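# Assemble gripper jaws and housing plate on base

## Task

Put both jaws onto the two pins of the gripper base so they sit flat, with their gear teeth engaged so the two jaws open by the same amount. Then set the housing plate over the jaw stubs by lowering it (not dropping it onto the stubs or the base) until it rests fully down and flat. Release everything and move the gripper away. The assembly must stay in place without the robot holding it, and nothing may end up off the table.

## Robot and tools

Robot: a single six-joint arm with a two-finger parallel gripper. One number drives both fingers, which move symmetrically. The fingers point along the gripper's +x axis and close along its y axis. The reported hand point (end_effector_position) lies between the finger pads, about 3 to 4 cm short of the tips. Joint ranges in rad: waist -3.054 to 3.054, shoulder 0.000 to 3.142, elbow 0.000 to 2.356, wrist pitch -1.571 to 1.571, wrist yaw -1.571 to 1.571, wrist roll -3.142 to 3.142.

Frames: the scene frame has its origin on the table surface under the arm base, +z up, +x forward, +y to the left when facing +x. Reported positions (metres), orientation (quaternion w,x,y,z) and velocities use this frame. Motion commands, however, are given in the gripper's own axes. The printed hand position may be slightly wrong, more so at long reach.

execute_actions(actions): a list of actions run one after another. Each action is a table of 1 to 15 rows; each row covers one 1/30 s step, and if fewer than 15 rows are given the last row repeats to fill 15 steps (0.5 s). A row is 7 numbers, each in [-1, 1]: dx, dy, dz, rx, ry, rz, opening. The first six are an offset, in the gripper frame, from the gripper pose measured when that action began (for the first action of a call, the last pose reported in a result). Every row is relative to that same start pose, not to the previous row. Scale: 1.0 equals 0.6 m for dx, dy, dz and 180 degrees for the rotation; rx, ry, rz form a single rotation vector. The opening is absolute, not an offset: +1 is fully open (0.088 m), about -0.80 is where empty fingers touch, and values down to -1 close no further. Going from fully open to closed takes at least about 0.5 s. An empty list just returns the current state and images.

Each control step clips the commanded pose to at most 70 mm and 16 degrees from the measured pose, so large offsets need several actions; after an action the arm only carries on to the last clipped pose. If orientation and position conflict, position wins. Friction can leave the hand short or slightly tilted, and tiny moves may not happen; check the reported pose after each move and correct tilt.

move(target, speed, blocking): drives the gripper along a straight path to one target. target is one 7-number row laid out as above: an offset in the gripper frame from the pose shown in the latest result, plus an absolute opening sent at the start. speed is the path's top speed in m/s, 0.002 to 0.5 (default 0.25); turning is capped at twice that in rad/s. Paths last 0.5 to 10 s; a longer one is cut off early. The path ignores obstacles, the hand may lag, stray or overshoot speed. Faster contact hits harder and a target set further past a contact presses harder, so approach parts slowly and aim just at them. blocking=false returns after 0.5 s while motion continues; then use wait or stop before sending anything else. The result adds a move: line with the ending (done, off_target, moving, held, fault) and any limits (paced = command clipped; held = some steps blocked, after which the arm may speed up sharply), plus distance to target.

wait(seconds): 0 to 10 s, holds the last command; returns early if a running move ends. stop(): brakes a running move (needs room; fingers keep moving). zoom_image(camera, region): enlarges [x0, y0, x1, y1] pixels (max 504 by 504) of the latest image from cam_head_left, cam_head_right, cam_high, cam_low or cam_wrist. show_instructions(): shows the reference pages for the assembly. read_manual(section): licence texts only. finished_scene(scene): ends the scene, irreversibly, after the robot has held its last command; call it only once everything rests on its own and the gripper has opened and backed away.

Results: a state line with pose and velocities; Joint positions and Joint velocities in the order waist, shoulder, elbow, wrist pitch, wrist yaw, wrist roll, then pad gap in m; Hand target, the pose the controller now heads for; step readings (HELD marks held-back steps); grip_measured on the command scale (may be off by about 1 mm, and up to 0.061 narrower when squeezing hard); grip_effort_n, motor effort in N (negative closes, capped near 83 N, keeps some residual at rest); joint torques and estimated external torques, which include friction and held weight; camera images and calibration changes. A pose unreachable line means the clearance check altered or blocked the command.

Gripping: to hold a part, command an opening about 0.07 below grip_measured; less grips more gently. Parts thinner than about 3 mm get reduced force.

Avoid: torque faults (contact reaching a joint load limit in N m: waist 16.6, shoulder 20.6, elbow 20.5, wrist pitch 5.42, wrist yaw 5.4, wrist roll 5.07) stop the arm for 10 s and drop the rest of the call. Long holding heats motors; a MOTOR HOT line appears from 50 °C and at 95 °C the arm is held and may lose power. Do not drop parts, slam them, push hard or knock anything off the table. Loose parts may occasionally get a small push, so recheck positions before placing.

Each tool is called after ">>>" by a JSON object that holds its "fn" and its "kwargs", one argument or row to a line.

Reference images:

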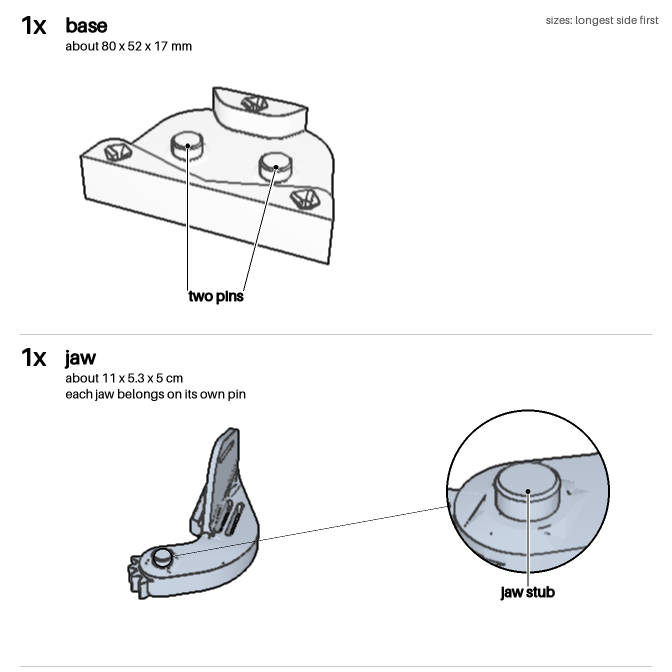

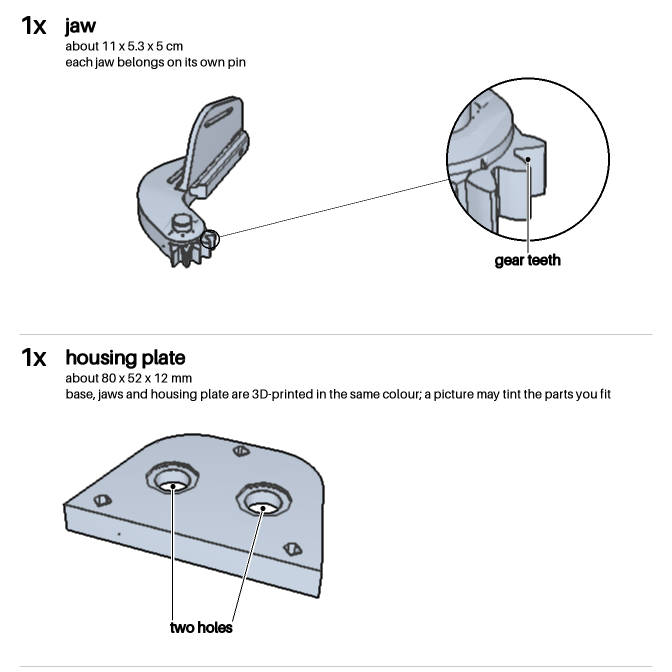

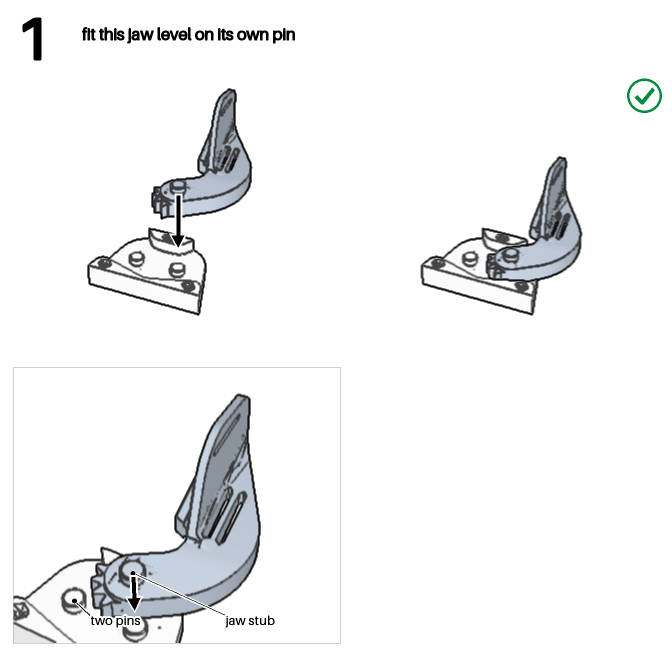

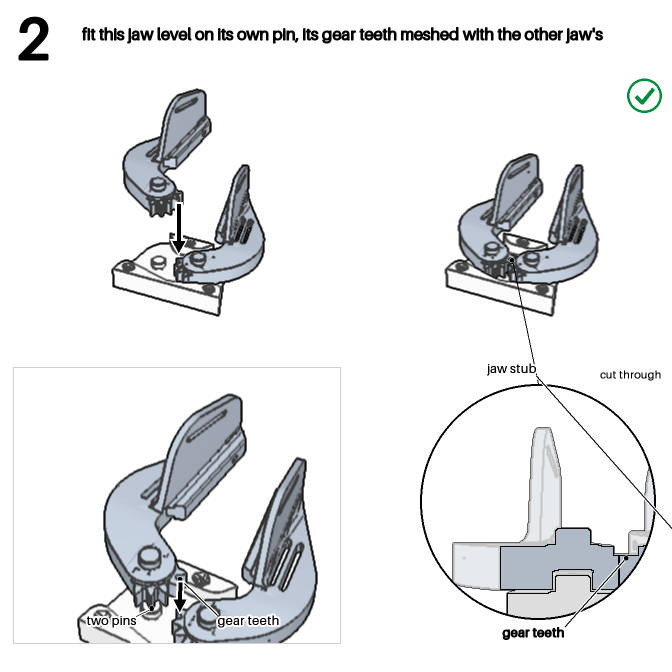

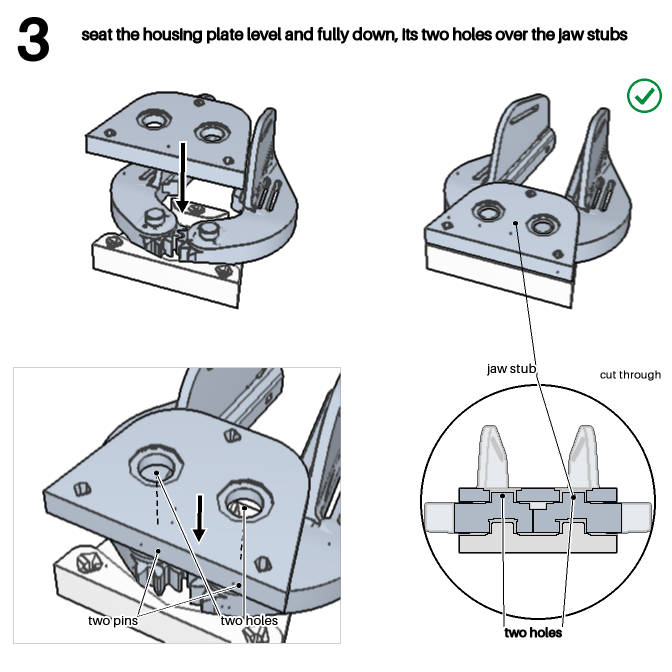

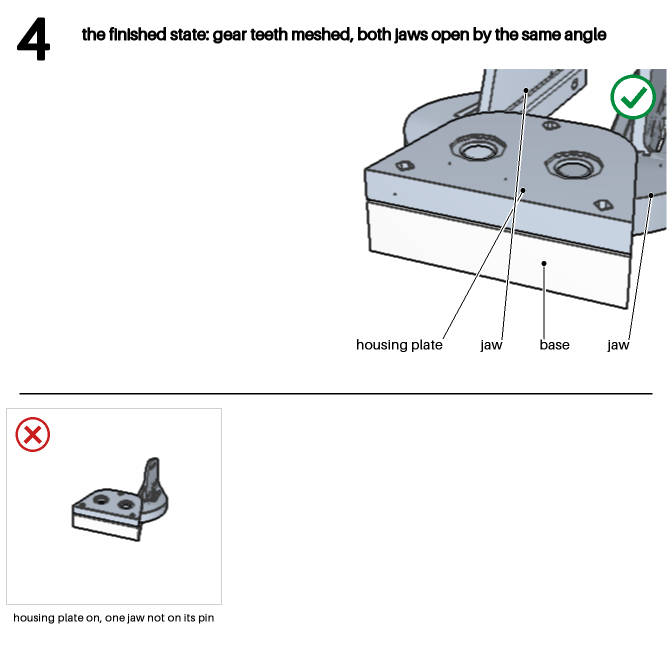

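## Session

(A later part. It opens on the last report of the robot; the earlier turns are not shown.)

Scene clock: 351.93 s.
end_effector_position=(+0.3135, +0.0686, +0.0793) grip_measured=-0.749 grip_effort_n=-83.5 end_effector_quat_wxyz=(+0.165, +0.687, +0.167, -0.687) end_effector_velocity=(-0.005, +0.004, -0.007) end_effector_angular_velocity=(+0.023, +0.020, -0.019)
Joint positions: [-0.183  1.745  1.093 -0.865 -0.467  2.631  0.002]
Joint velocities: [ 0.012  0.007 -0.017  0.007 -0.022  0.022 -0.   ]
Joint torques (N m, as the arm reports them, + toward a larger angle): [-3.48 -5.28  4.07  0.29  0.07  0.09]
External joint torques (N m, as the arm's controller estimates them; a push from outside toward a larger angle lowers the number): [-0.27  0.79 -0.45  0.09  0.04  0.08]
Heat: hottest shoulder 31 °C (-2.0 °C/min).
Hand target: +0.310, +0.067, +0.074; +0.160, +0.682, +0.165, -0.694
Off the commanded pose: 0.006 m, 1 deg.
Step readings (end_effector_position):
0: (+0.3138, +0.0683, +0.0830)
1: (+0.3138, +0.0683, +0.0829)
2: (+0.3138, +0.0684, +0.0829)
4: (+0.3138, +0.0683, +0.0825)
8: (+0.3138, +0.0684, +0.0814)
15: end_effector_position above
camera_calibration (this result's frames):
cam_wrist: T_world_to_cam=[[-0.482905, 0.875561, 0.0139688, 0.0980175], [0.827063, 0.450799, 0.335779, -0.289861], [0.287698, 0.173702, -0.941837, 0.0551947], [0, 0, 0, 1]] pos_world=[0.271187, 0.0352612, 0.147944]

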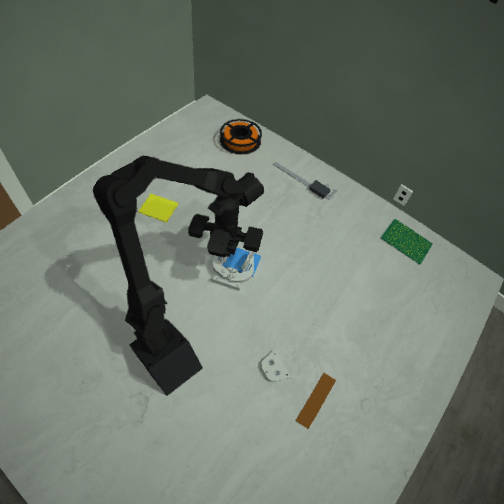

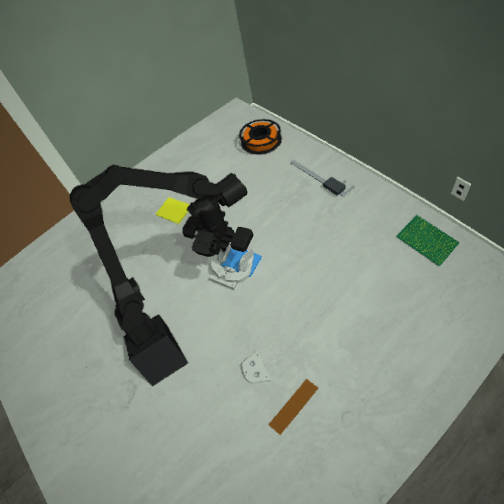

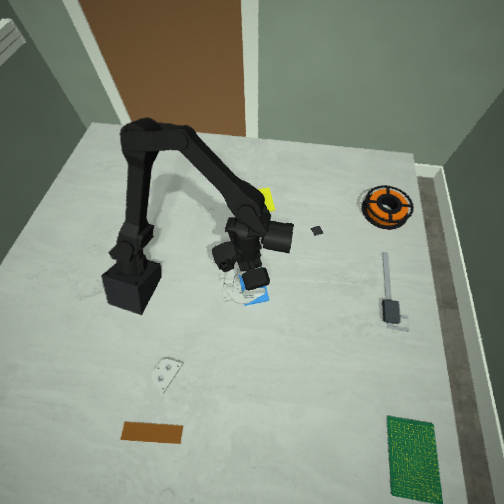

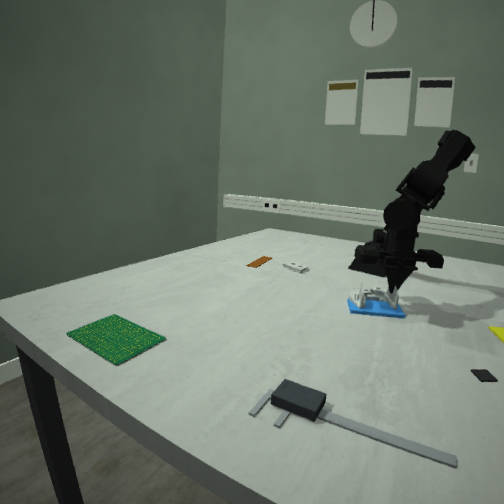

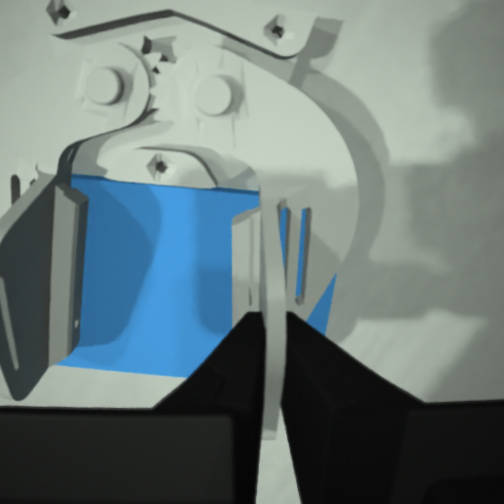

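>>> {"fn": "execute_actions", "kwargs": {
  "actions": [
    [[0.009,0.001,0.0058,0.003,-0.0048,-0.002,-0.83],[0.0095,0.0011,0.0058,0.003,-0.0048,-0.002,-0.83],[0.010,0.0012,0.0058,0.003,-0.0048,-0.002,-0.83],[0.0105,0.0014,0.0058,0.003,-0.0048,-0.002,-0.83],[0.011,0.0015,0.0058,0.003,-0.0048,-0.002,-0.83],[0.0115,0.0016,0.0058,0.003,-0.0048,-0.002,-0.83],[0.012,0.0017,0.0058,0.003,-0.0048,-0.002,-0.83],[0.0125,0.0018,0.0058,0.003,-0.0048,-0.002,-0.83],[0.013,0.0018,0.0058,0.003,-0.0048,-0.002,-0.83],[0.0135,0.0018,0.0058,0.003,-0.0048,-0.002,-0.83],[0.014,0.0018,0.0058,0.003,-0.0048,-0.002,-0.83],[0.0145,0.0018,0.0058,0.003,-0.0048,-0.002,-0.83],[0.015,0.0018,0.0058,0.003,-0.0048,-0.002,-0.83],[0.0155,0.0018,0.0058,0.003,-0.0048,-0.002,-0.83]]
  ]
}}

>>> {"fn": "zoom_image", "kwargs": {
  "camera": "cam_wrist",
  "region": [70, 30, 250, 150]
}}

Scene clock: 357.70 s.
end_effector_position=(+0.3139, +0.0680, +0.0754) grip_measured=-0.749 grip_effort_n=-83.5 end_effector_quat_wxyz=(+0.164, +0.688, +0.167, -0.687) end_effector_velocity=(-0.001, +0.002, -0.007) end_effector_angular_velocity=(+0.008, +0.007, +0.017)
Joint positions: [-0.179  1.752  1.086 -0.848 -0.467  2.636  0.002]
Joint velocities: [ 0.012  0.012 -0.012  0.022 -0.007 -0.007 -0.   ]
Joint torques (N m, as the arm reports them, + toward a larger angle): [-3.57 -5.3   3.99  0.31  0.07  0.07]
External joint torques (N m, as the arm's controller estimates them; a push from outside toward a larger angle lowers the number): [-0.34  0.79 -0.49  0.12  0.04  0.07]
Heat: hottest shoulder 31 °C (-2.0 °C/min).
Hand target: +0.311, +0.066, +0.070; +0.160, +0.683, +0.164, -0.694
Off the commanded pose: 0.006 m, 1 deg.
Step readings (end_effector_position):
0: (+0.3137, +0.0685, +0.0790)
1: (+0.3137, +0.0685, +0.0790)
2: (+0.3136, +0.0685, +0.0789)
4: (+0.3137, +0.0684, +0.0787)
8: (+0.3138, +0.0681, +0.0774)
15: end_effector_position above
camera_calibration (this result's frames):
cam_wrist: T_world_to_cam=[[-0.482254, 0.875915, 0.0142643, 0.098451], [0.827456, 0.450106, 0.335738, -0.288703], [0.287658, 0.173714, -0.941847, 0.051526], [0, 0, 0, 1]] pos_world=[0.271545, 0.0347614, 0.144054]

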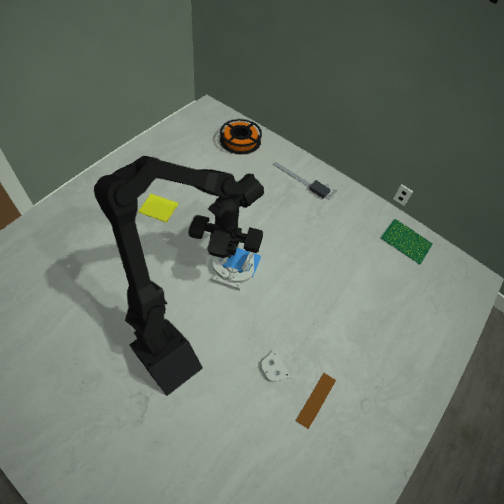

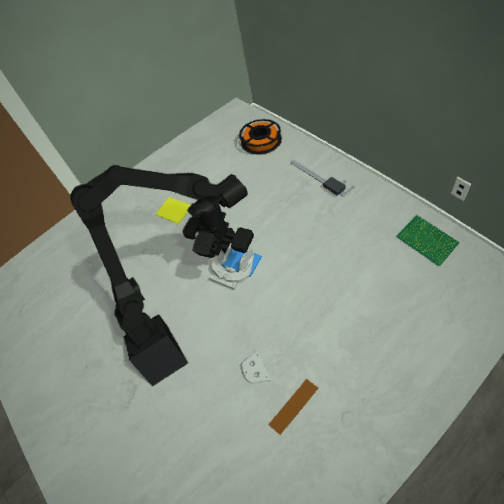

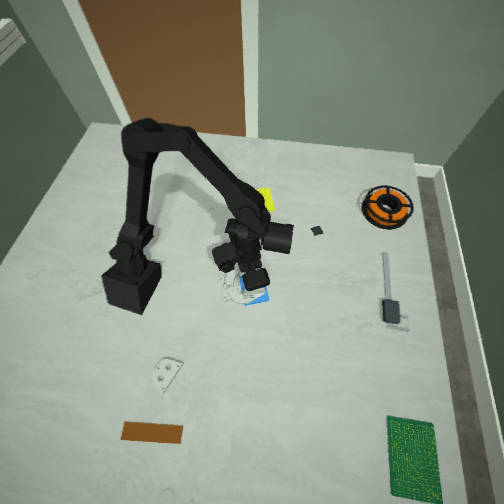

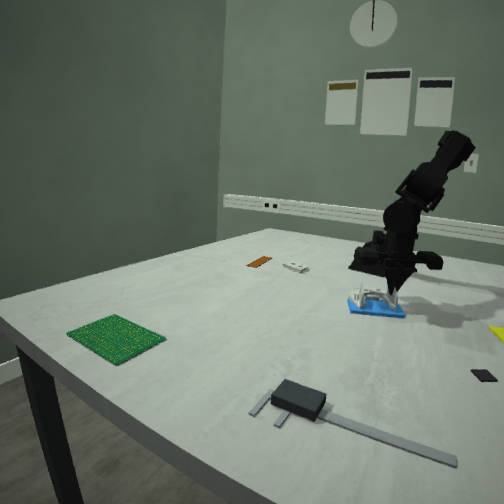

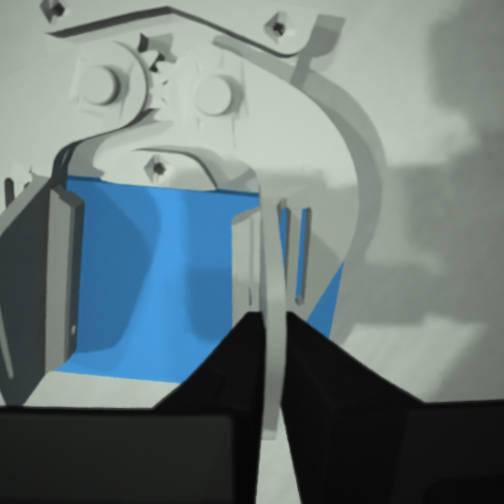

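Region (70, 30, 250, 150) of cam_wrist's 504x504 image, scaled by 2.800, with more detail than that image has.

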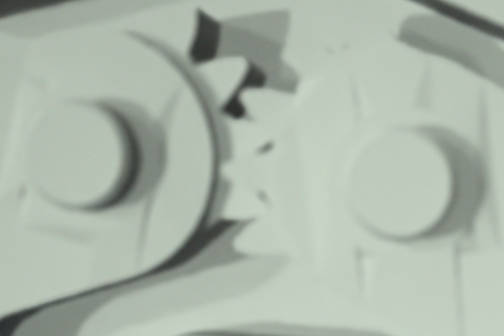

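>>> {"fn": "zoom_image", "kwargs": {
  "camera": "cam_wrist",
  "region": [120, 0, 320, 200]
}}

Region (120, 0, 320, 200) of cam_wrist's 504x504 image, scaled by 2.520, with more detail than that image has.

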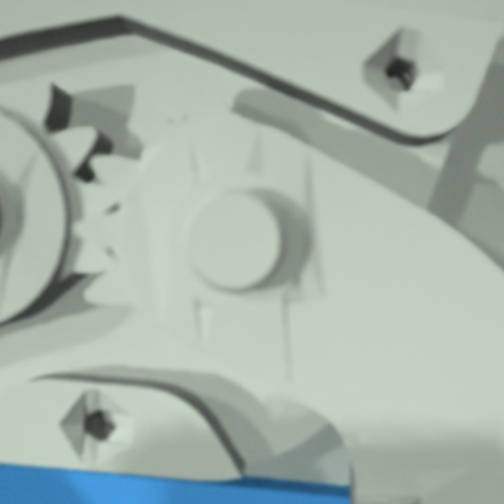

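>>> {"fn": "execute_actions", "kwargs": {
  "actions": [
    [[0.0095,0.0007,0.0059,0.003,-0.0048,-0.0019,-0.83],[0.0101,0.0008,0.0059,0.003,-0.0048,-0.0019,-0.83],[0.0107,0.0009,0.0059,0.003,-0.0048,-0.0019,-0.83],[0.0113,0.001,0.0059,0.003,-0.0048,-0.0019,-0.83],[0.0119,0.001,0.0059,0.003,-0.0048,-0.0019,-0.83],[0.0125,0.001,0.0059,0.003,-0.0048,-0.0019,-0.83],[0.0131,0.001,0.0059,0.003,-0.0048,-0.0019,-0.83],[0.0137,0.001,0.0059,0.003,-0.0048,-0.0019,-0.83],[0.0143,0.001,0.0059,0.003,-0.0048,-0.0019,-0.83],[0.0149,0.001,0.0059,0.003,-0.0048,-0.0019,-0.83],[0.0154,0.001,0.0059,0.003,-0.0048,-0.0019,-0.83],[0.0159,0.001,0.0059,0.003,-0.0048,-0.0019,-0.83],[0.0163,0.001,0.0059,0.003,-0.0048,-0.0019,-0.83]]
  ]
}}

>>> {"fn": "zoom_image", "kwargs": {
  "camera": "cam_wrist",
  "region": [70, 30, 250, 150]
}}

Scene clock: 368.33 s.
end_effector_position=(+0.3143, +0.0678, +0.0720) grip_measured=-0.749 grip_effort_n=-83.5 end_effector_quat_wxyz=(+0.164, +0.688, +0.166, -0.687) end_effector_velocity=(-0.002, +0.002, -0.001) end_effector_angular_velocity=(+0.022, +0.009, -0.000)
Joint positions: [-0.175  1.757  1.078 -0.831 -0.467  2.644  0.002]
Joint velocities: [-0.002  0.002 -0.002 -0.007 -0.022 -0.007 -0.   ]
Joint torques (N m, as the arm reports them, + toward a larger angle): [-3.2  -4.85  3.83  0.45  0.08  0.08]
External joint torques (N m, as the arm's controller estimates them; a push from outside toward a larger angle lowers the number): [ 0.02  1.17 -0.55  0.26  0.05  0.07]
Heat: hottest shoulder 31 °C (-1.0 °C/min).
Hand target: +0.311, +0.066, +0.066; +0.160, +0.683, +0.164, -0.694
Off the commanded pose: 0.007 m, 1 deg.
Step readings (end_effector_position):
0: (+0.3139, +0.0680, +0.0749)
1: (+0.3139, +0.0680, +0.0749)
2: (+0.3139, +0.0680, +0.0748)
4: (+0.3141, +0.0679, +0.0744)
8: (+0.3140, +0.0679, +0.0731)
15: end_effector_position above
camera_calibration (this result's frames):
cam_wrist: T_world_to_cam=[[-0.481011, 0.876613, 0.0133624, 0.0985429], [0.827369, 0.448843, 0.33764, -0.287752], [0.289982, 0.173464, -0.94118, 0.0474807], [0, 0, 0, 1]] pos_world=[0.271708, 0.0345352, 0.140528]

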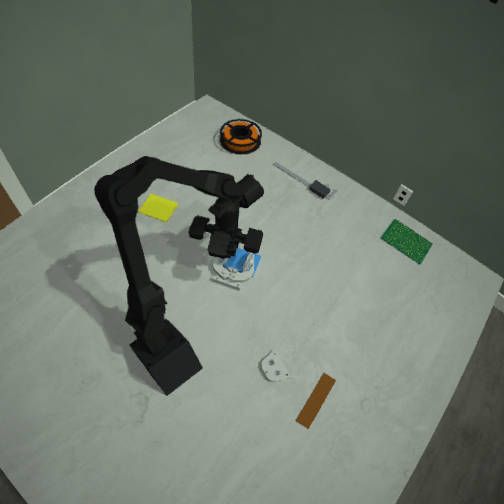

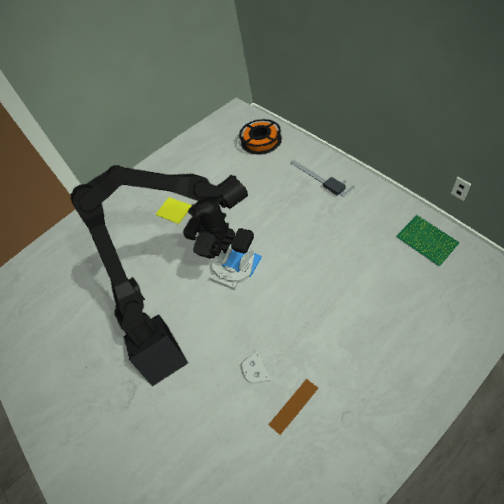

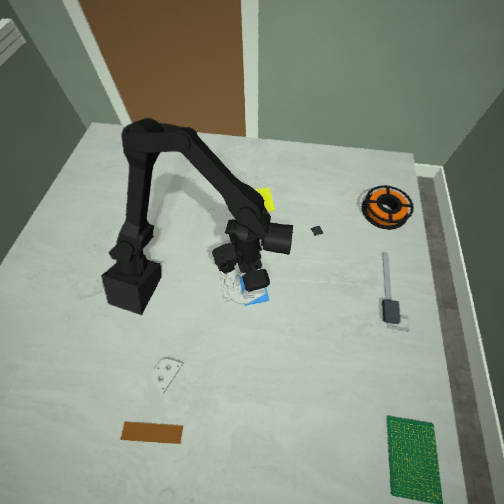

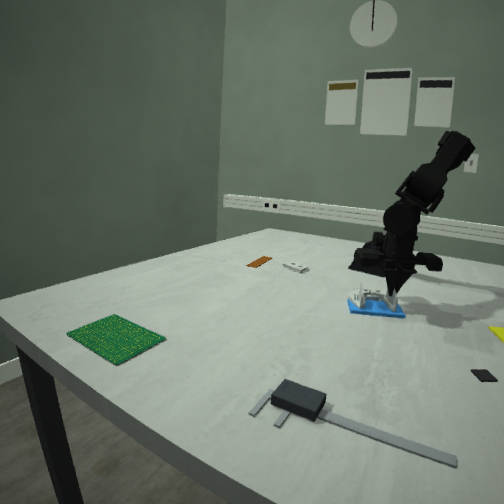

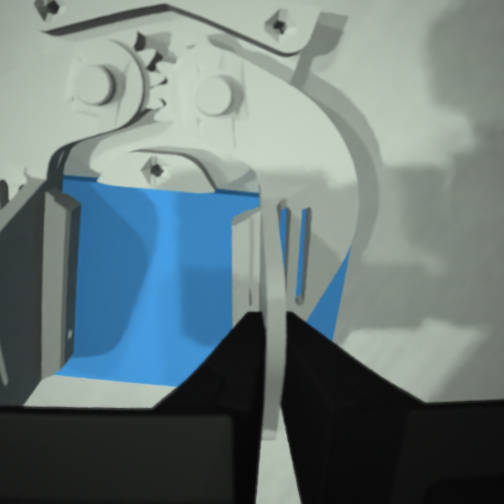

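Region (70, 30, 250, 150) of cam_wrist's 504x504 image, scaled by 2.800, with more detail than that image has.

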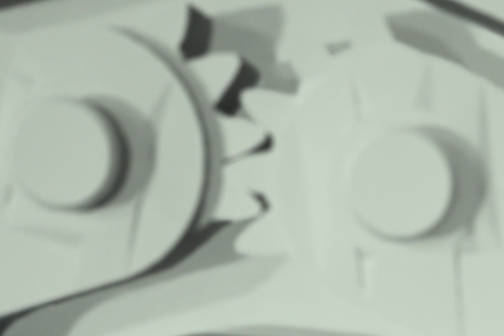

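>>> {"fn": "zoom_image", "kwargs": {
  "camera": "cam_low",
  "region": [340, 270, 420, 325]
}}

Region (340, 270, 420, 325) of cam_low's 504x504 image, scaled by 6.300, with more detail than that image has; it fills the top 346 rows of this view, and the rest is white.

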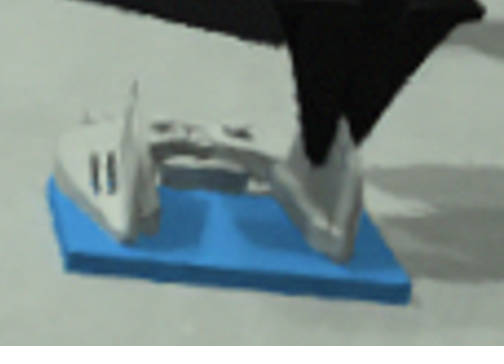

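>>> {"fn": "execute_actions", "kwargs": {
  "actions": [
    [[0,0,0,0,0,0,-0.79],[0,0,0,0,0,0,-0.76],[0,0,0,0,0,0,-0.74],[0,0,0,0,0,0,-0.725],[0,0,0,0,0,0,-0.71],[0,0,0,0,0,0,-0.695],[0,0,0,0,0,0,-0.68],[0,0,0,0,0,0,-0.665],[0,0,0,0,0,0,-0.64],[0,0,0,0,0,0,-0.60],[0,0,0,0,0,0,-0.55],[0,0,0,0,0,0,-0.49],[-0.003,0,-0.001,0,0,0,-0.43],[-0.006,0,-0.002,0,0,0,-0.38],[-0.009,0,-0.003,0,0,0,-0.35]],
    [[-0.012,0,-0.004,0,0,0,-0.35],[-0.017,0,-0.005,0,0,0,-0.35],[-0.023,0,-0.005,0,0,0,-0.35],[-0.03,0,-0.005,0,0,0,-0.35],[-0.037,0,-0.005,0,0,0,-0.35],[-0.044,0,-0.005,0,0,0,-0.35],[-0.051,0,-0.005,0,0,0,-0.35],[-0.058,0,-0.005,0,0,0,-0.35],[-0.064,0,-0.005,0,0,0,-0.35],[-0.069,0,-0.005,0,0,0,-0.35],[-0.073,0,-0.005,0,0,0,-0.35],[-0.076,0,-0.005,0,0,0,-0.35],[-0.078,0,-0.005,0,0,0,-0.35]]
  ]
}}

Scene clock: 375.17 s.
end_effector_position=(+0.3140, +0.0675, +0.1122) grip_measured=-0.353 grip_effort_n=14.2 end_effector_quat_wxyz=(+0.158, +0.683, +0.163, -0.694) end_effector_velocity=(+0.010, +0.002, +0.038) end_effector_angular_velocity=(+0.003, -0.039, +0.028)
Joint positions: [-0.235  1.723  1.191 -1.028 -0.467  2.58   0.022]
Joint velocities: [-0.051 -0.032  0.11  -0.125 -0.007 -0.066 -0.   ]
Joint torques (N m, as the arm reports them, + toward a larger angle): [-3.69 -7.6   5.81 -0.04 -0.04 -0.1 ]
External joint torques (N m, as the arm's controller estimates them; a push from outside toward a larger angle lowers the number): [-0.63 -2.1   1.39 -0.19 -0.08 -0.1 ]
External joint torques at the end of the 1st action: [-0.84 -0.86  1.45 -0.19 -0.02 -0.11]
Heat: hottest shoulder 31 °C (-1.0 °C/min).
Hand target: +0.316, +0.069, +0.119; +0.162, +0.687, +0.165, -0.689
Off the commanded pose: 0.007 m, 1 deg.
Step readings (end_effector_position; steps 1 to 15: 1st action; 16 to 30: 2nd action):
0: (+0.3145, +0.0677, +0.0719)
1: (+0.3145, +0.0677, +0.0719)
2: (+0.3145, +0.0677, +0.0719)
4: (+0.3145, +0.0677, +0.0719)
8: (+0.3145, +0.0677, +0.0719)
15: (+0.3128, +0.0679, +0.0722)
16: (+0.3120, +0.0681, +0.0728)
17: (+0.3114, +0.0683, +0.0737)
19: (+0.3111, +0.0684, +0.0770)
23: (+0.3112, +0.0675, +0.0895)
30: end_effector_position above
camera_calibration (this result's frames):
cam_wrist: T_world_to_cam=[[-0.469792, 0.882524, 0.0211332, 0.0932878], [0.838897, 0.438858, 0.321955, -0.302178], [0.274859, 0.168981, -0.946519, 0.0910453], [0, 0, 0, 1]] pos_world=[0.272298, 0.0348998, 0.181492]

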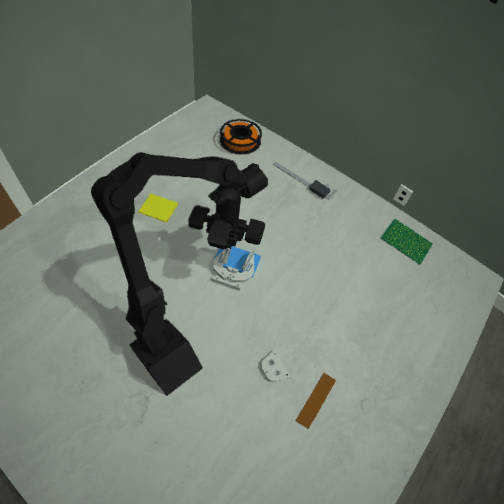

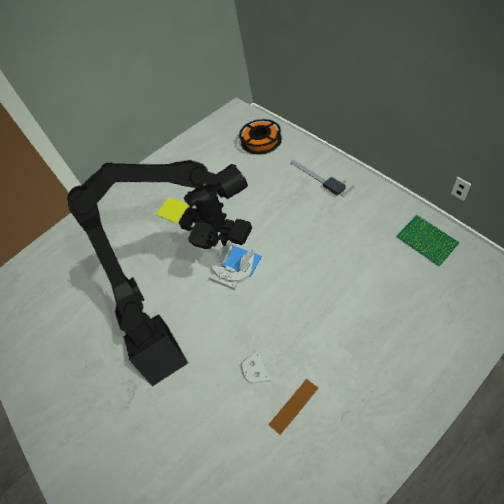

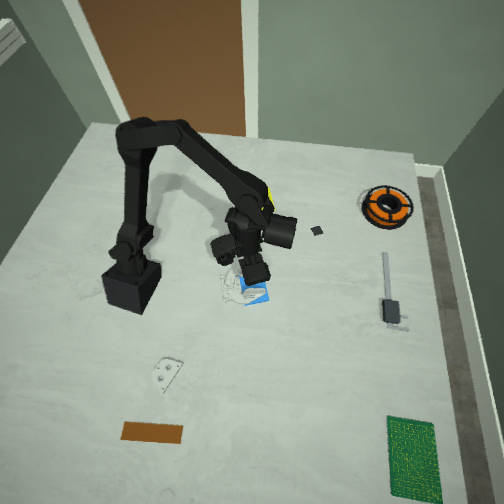

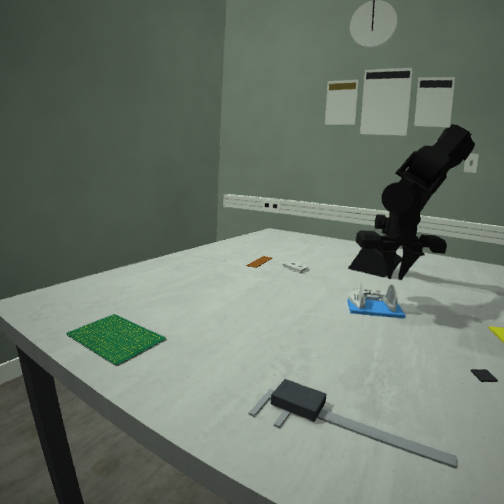

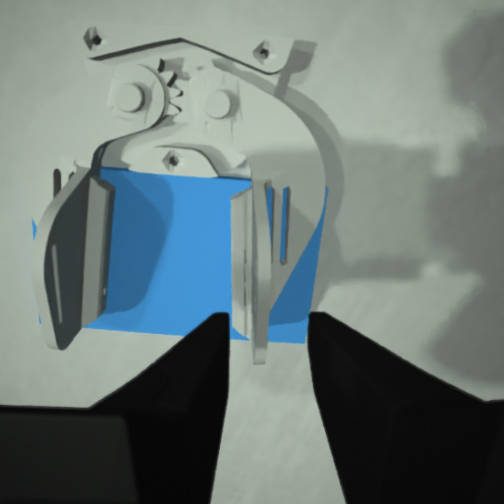

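>>> {"fn": "zoom_image", "kwargs": {
  "camera": "cam_high",
  "region": [137, 345, 197, 405]
}}

>>> {"fn": "zoom_image", "kwargs": {
  "camera": "cam_head_right",
  "region": [226, 339, 286, 399]
}}

Region (137, 345, 197, 405) of cam_high's 504x504 image, scaled by 8.400, with more detail than that image has.

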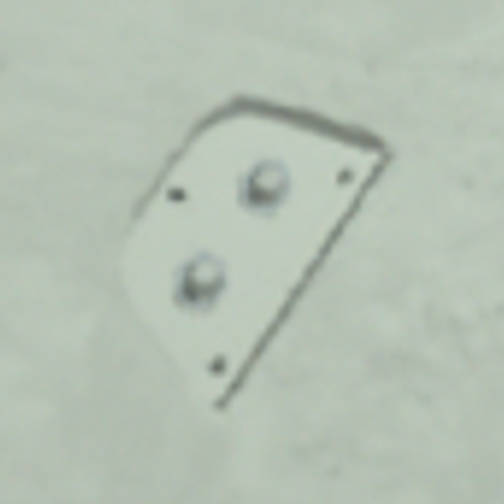

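Region (226, 339, 286, 399) of cam_head_right's 504x504 image, scaled by 8.400, with more detail than that image has.

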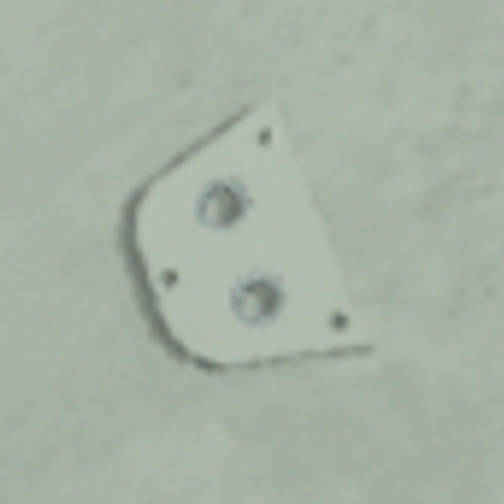

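>>> {"fn": "move", "kwargs": {
  "target": [0.0430,0.3299,0.4517,-0.2346,0.0029,0.0048,0.63],
  "speed": 0.4
}}

Scene clock: 390.23 s.
end_effector_position=(+0.1571, -0.2260, +0.0913) grip_measured=+0.627 grip_effort_n=13.7 end_effector_quat_wxyz=(+0.401, +0.586, +0.394, -0.583) end_effector_velocity=(+0.001, +0.000, -0.001) end_effector_angular_velocity=(+0.001, -0.006, +0.010)
Joint positions: [-1.222  2.199  1.106 -0.851 -0.28   0.808  0.07 ]
Joint velocities: [ 0.002  0.002 -0.002  0.007 -0.007 -0.007 -0.   ]
Joint torques (N m, as the arm reports them, + toward a larger angle): [-2.58 -5.75  6.37  0.12  0.1  -0.12]
External joint torques (N m, as the arm's controller estimates them; a push from outside toward a larger angle lowers the number): [-0.32  0.89  1.47 -0.2   0.07 -0.12]
Heat: hottest shoulder 33 °C (+2.0 °C/min).
Hand target: +0.157, -0.228, +0.090; +0.400, +0.585, +0.396, -0.583
Off the commanded pose: 0.005 m, 1 deg.
move: done
camera_calibration (this result's frames):
cam_wrist: T_world_to_cam=[[-0.940807, 0.338943, -0.00073455, 0.232197], [0.319462, 0.887452, 0.332224, 0.147087], [0.113257, 0.312324, -0.9432, 0.221473], [0, 0, 0, 1]] pos_world=[0.146381, -0.278406, 0.160198]

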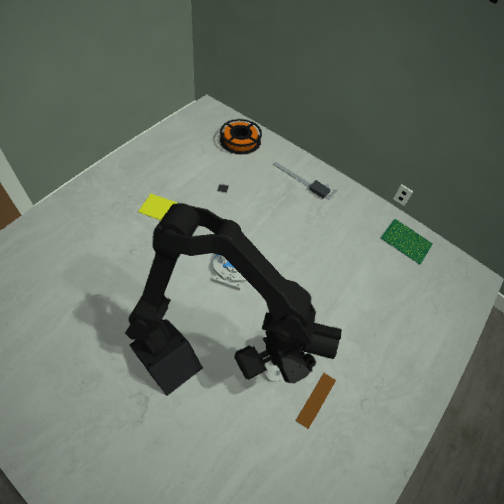

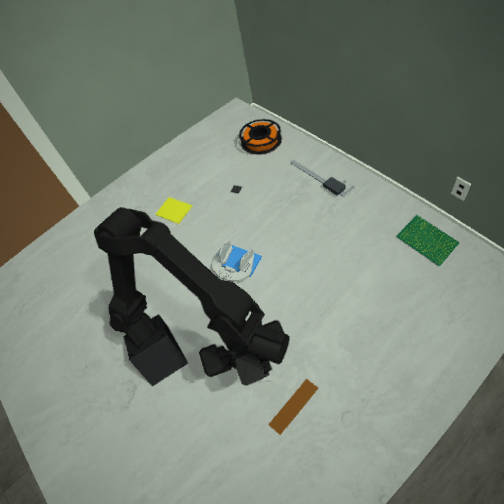

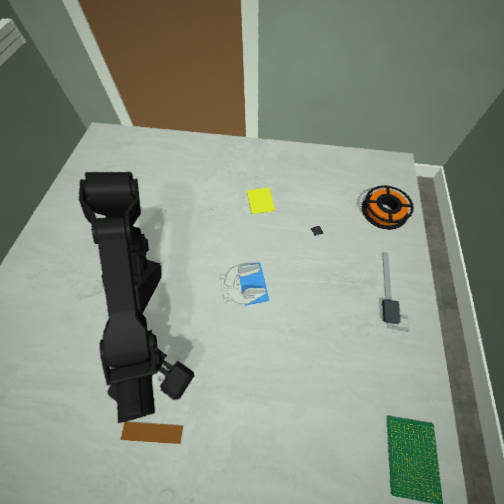

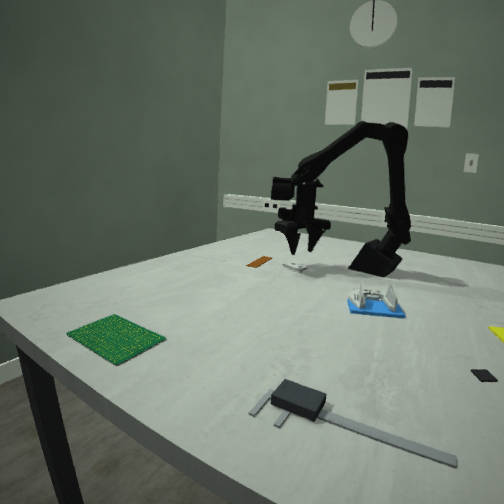

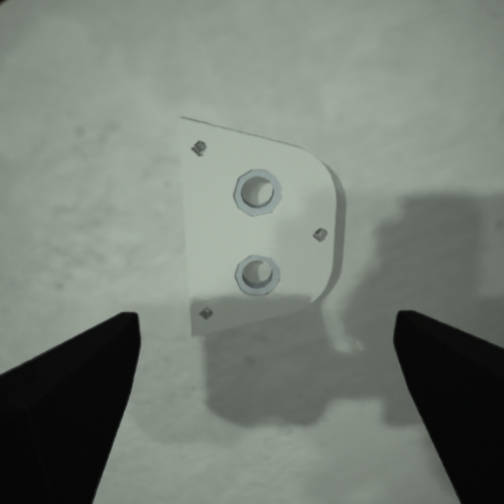

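>>> {"fn": "zoom_image", "kwargs": {
  "camera": "cam_wrist",
  "region": [130, 100, 382, 352]
}}

>>> {"fn": "zoom_image", "kwargs": {
  "camera": "cam_high",
  "region": [210, 250, 280, 320]
}}

Region (130, 100, 382, 352) of cam_wrist's 504x504 image, scaled by 2.000, with more detail than that image has.

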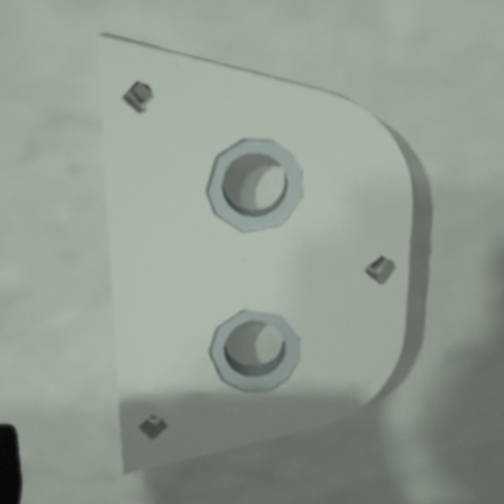

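Region (210, 250, 280, 320) of cam_high's 504x504 image, scaled by 7.200, with more detail than that image has.

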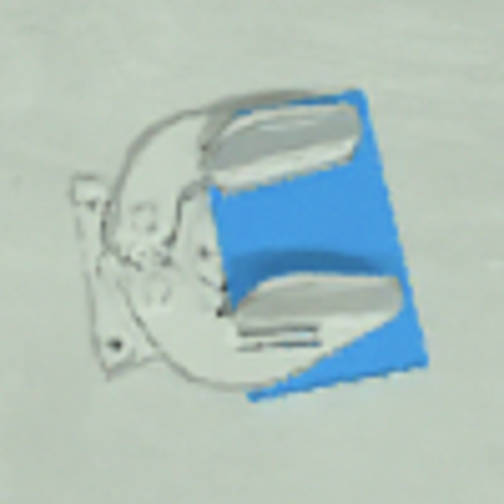

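>>> {"fn": "move", "kwargs": {
  "target": [0.0813,-0.0045,0.0225,0.0015,0.0039,-0.0074,0.63],
  "speed": 0.1
}}

Scene clock: 410.73 s.
end_effector_position=(+0.1524, -0.2404, +0.0483) grip_measured=+0.627 grip_effort_n=13.7 end_effector_quat_wxyz=(+0.399, +0.586, +0.397, -0.584) end_effector_velocity=(+0.002, +0.001, -0.001) end_effector_angular_velocity=(+0.007, -0.022, +0.006)
Joint positions: [-1.215  2.331  1.082 -0.701 -0.279  0.812  0.07 ]
Joint velocities: [-0.002  0.002 -0.002  0.007 -0.022 -0.007 -0.   ]
Joint torques (N m, as the arm reports them, + toward a larger angle): [-2.32 -6.18  4.2   0.39  0.11  0.09]
External joint torques (N m, as the arm's controller estimates them; a push from outside toward a larger angle lowers the number): [-0.01  0.96 -0.32  0.06  0.08  0.09]
Heat: hottest shoulder 33 °C (+2.0 °C/min).
Hand target: +0.150, -0.238, +0.043; +0.391, +0.586, +0.401, -0.585
Off the commanded pose: 0.007 m, 1 deg.
move: done
camera_calibration (this result's frames):
cam_wrist: T_world_to_cam=[[-0.941012, 0.338307, 0.0066942, 0.232141], [0.32083, 0.885761, 0.335403, 0.174883], [0.10754, 0.317766, -0.942051, 0.188099], [0, 0, 0, 1]] pos_world=[0.142111, -0.293211, 0.116989]

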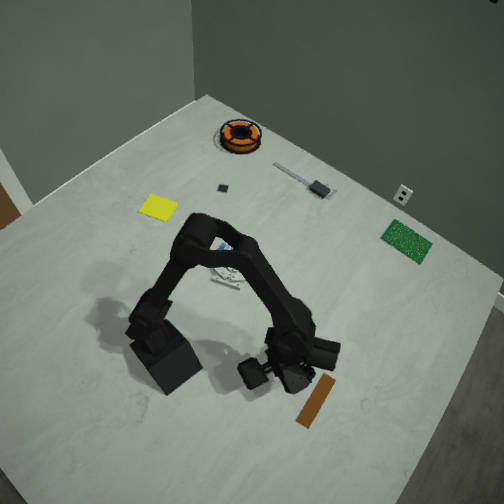

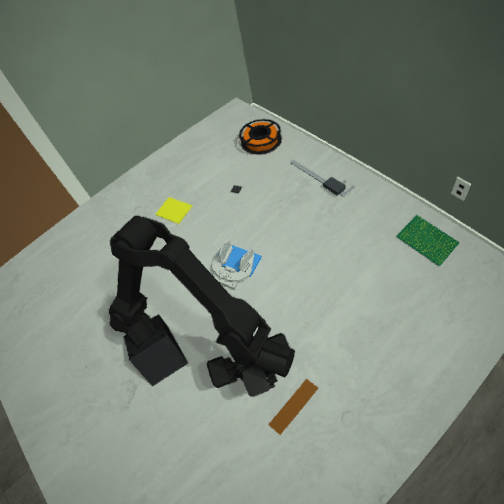

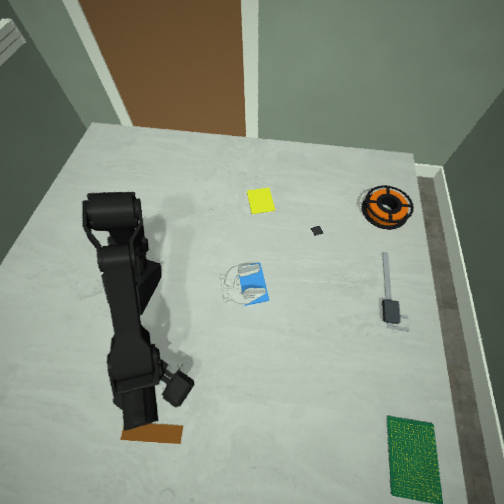

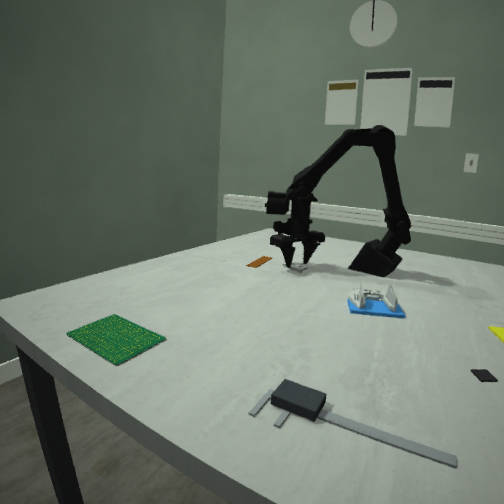

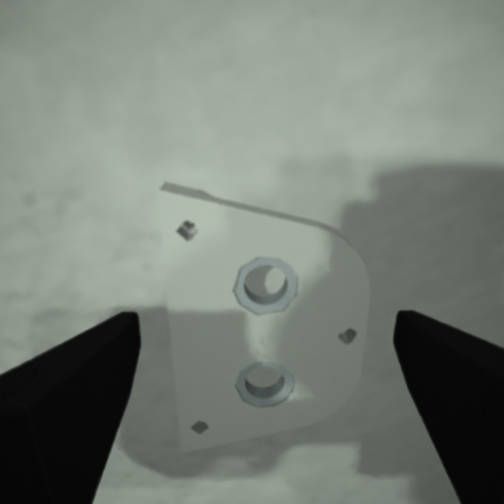

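>>> {"fn": "execute_actions", "kwargs": {
  "actions": []
}}

Scene clock: 421.37 s.
end_effector_position=(+0.1524, -0.2406, +0.0483) grip_measured=+0.627 grip_effort_n=13.7 end_effector_quat_wxyz=(+0.399, +0.586, +0.396, -0.584) end_effector_velocity=(-0.000, +0.002, +0.000) end_effector_angular_velocity=(+0.009, -0.005, +0.003)
Joint positions: [-1.215  2.331  1.082 -0.701 -0.279  0.812  0.07 ]
Joint velocities: [-0.002 -0.002 -0.002 -0.007 -0.007 -0.007 -0.   ]
Joint torques (N m, as the arm reports them, + toward a larger angle): [-2.32 -6.17  4.21  0.37  0.11  0.09]
External joint torques (N m, as the arm's controller estimates them; a push from outside toward a larger angle lowers the number): [ 0.    1.   -0.33  0.05  0.08  0.09]
Heat: hottest shoulder 33 °C (+2.0 °C/min).
Hand target: +0.150, -0.238, +0.043; +0.391, +0.586, +0.401, -0.585
Off the commanded pose: 0.007 m, 1 deg.
camera_calibration (this result's frames):
cam_wrist: T_world_to_cam=[[-0.941084, 0.338116, 0.00617786, 0.232245], [0.320542, 0.886051, 0.334913, 0.175129], [0.107765, 0.317161, -0.942229, 0.187968], [0, 0, 0, 1]] pos_world=[0.14217, -0.293315, 0.117021]

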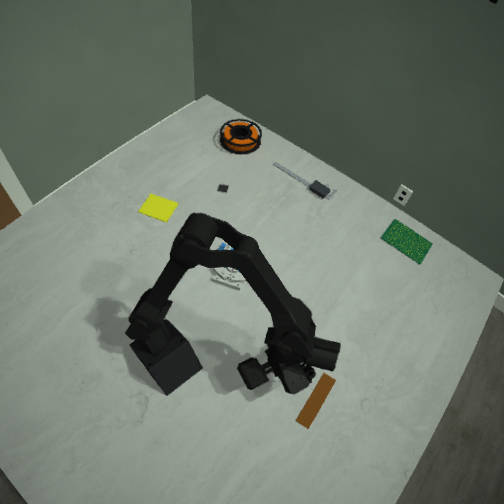

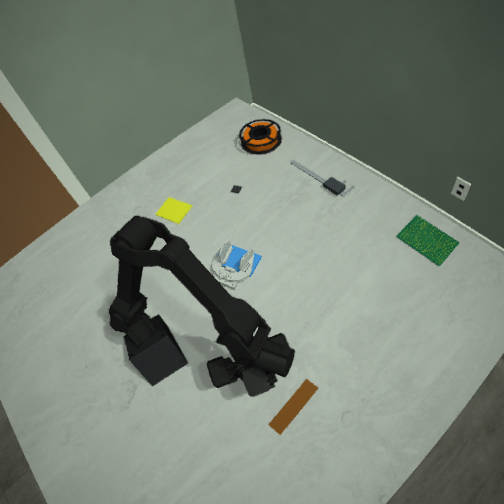

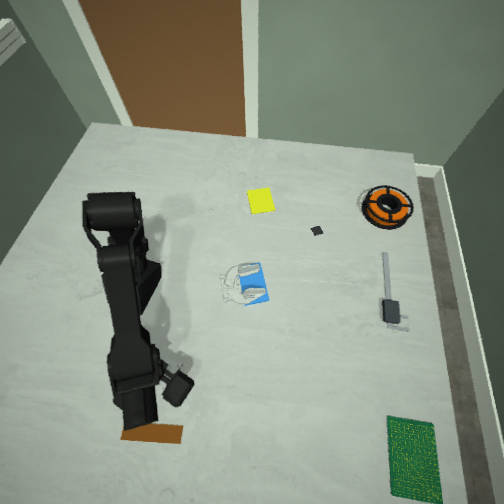

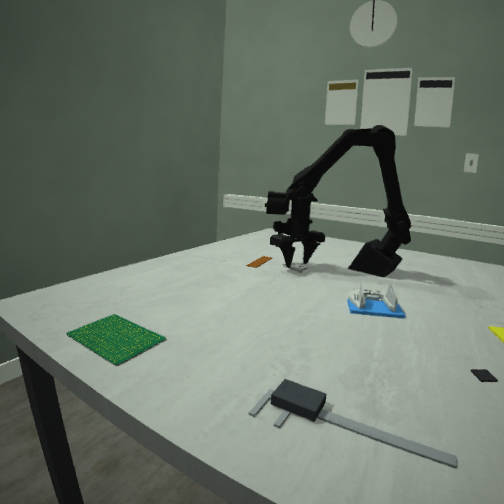

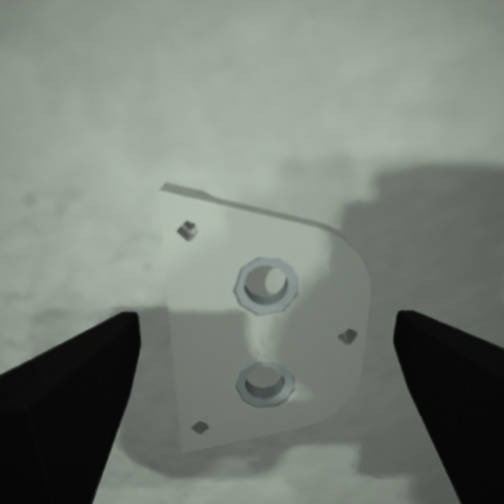

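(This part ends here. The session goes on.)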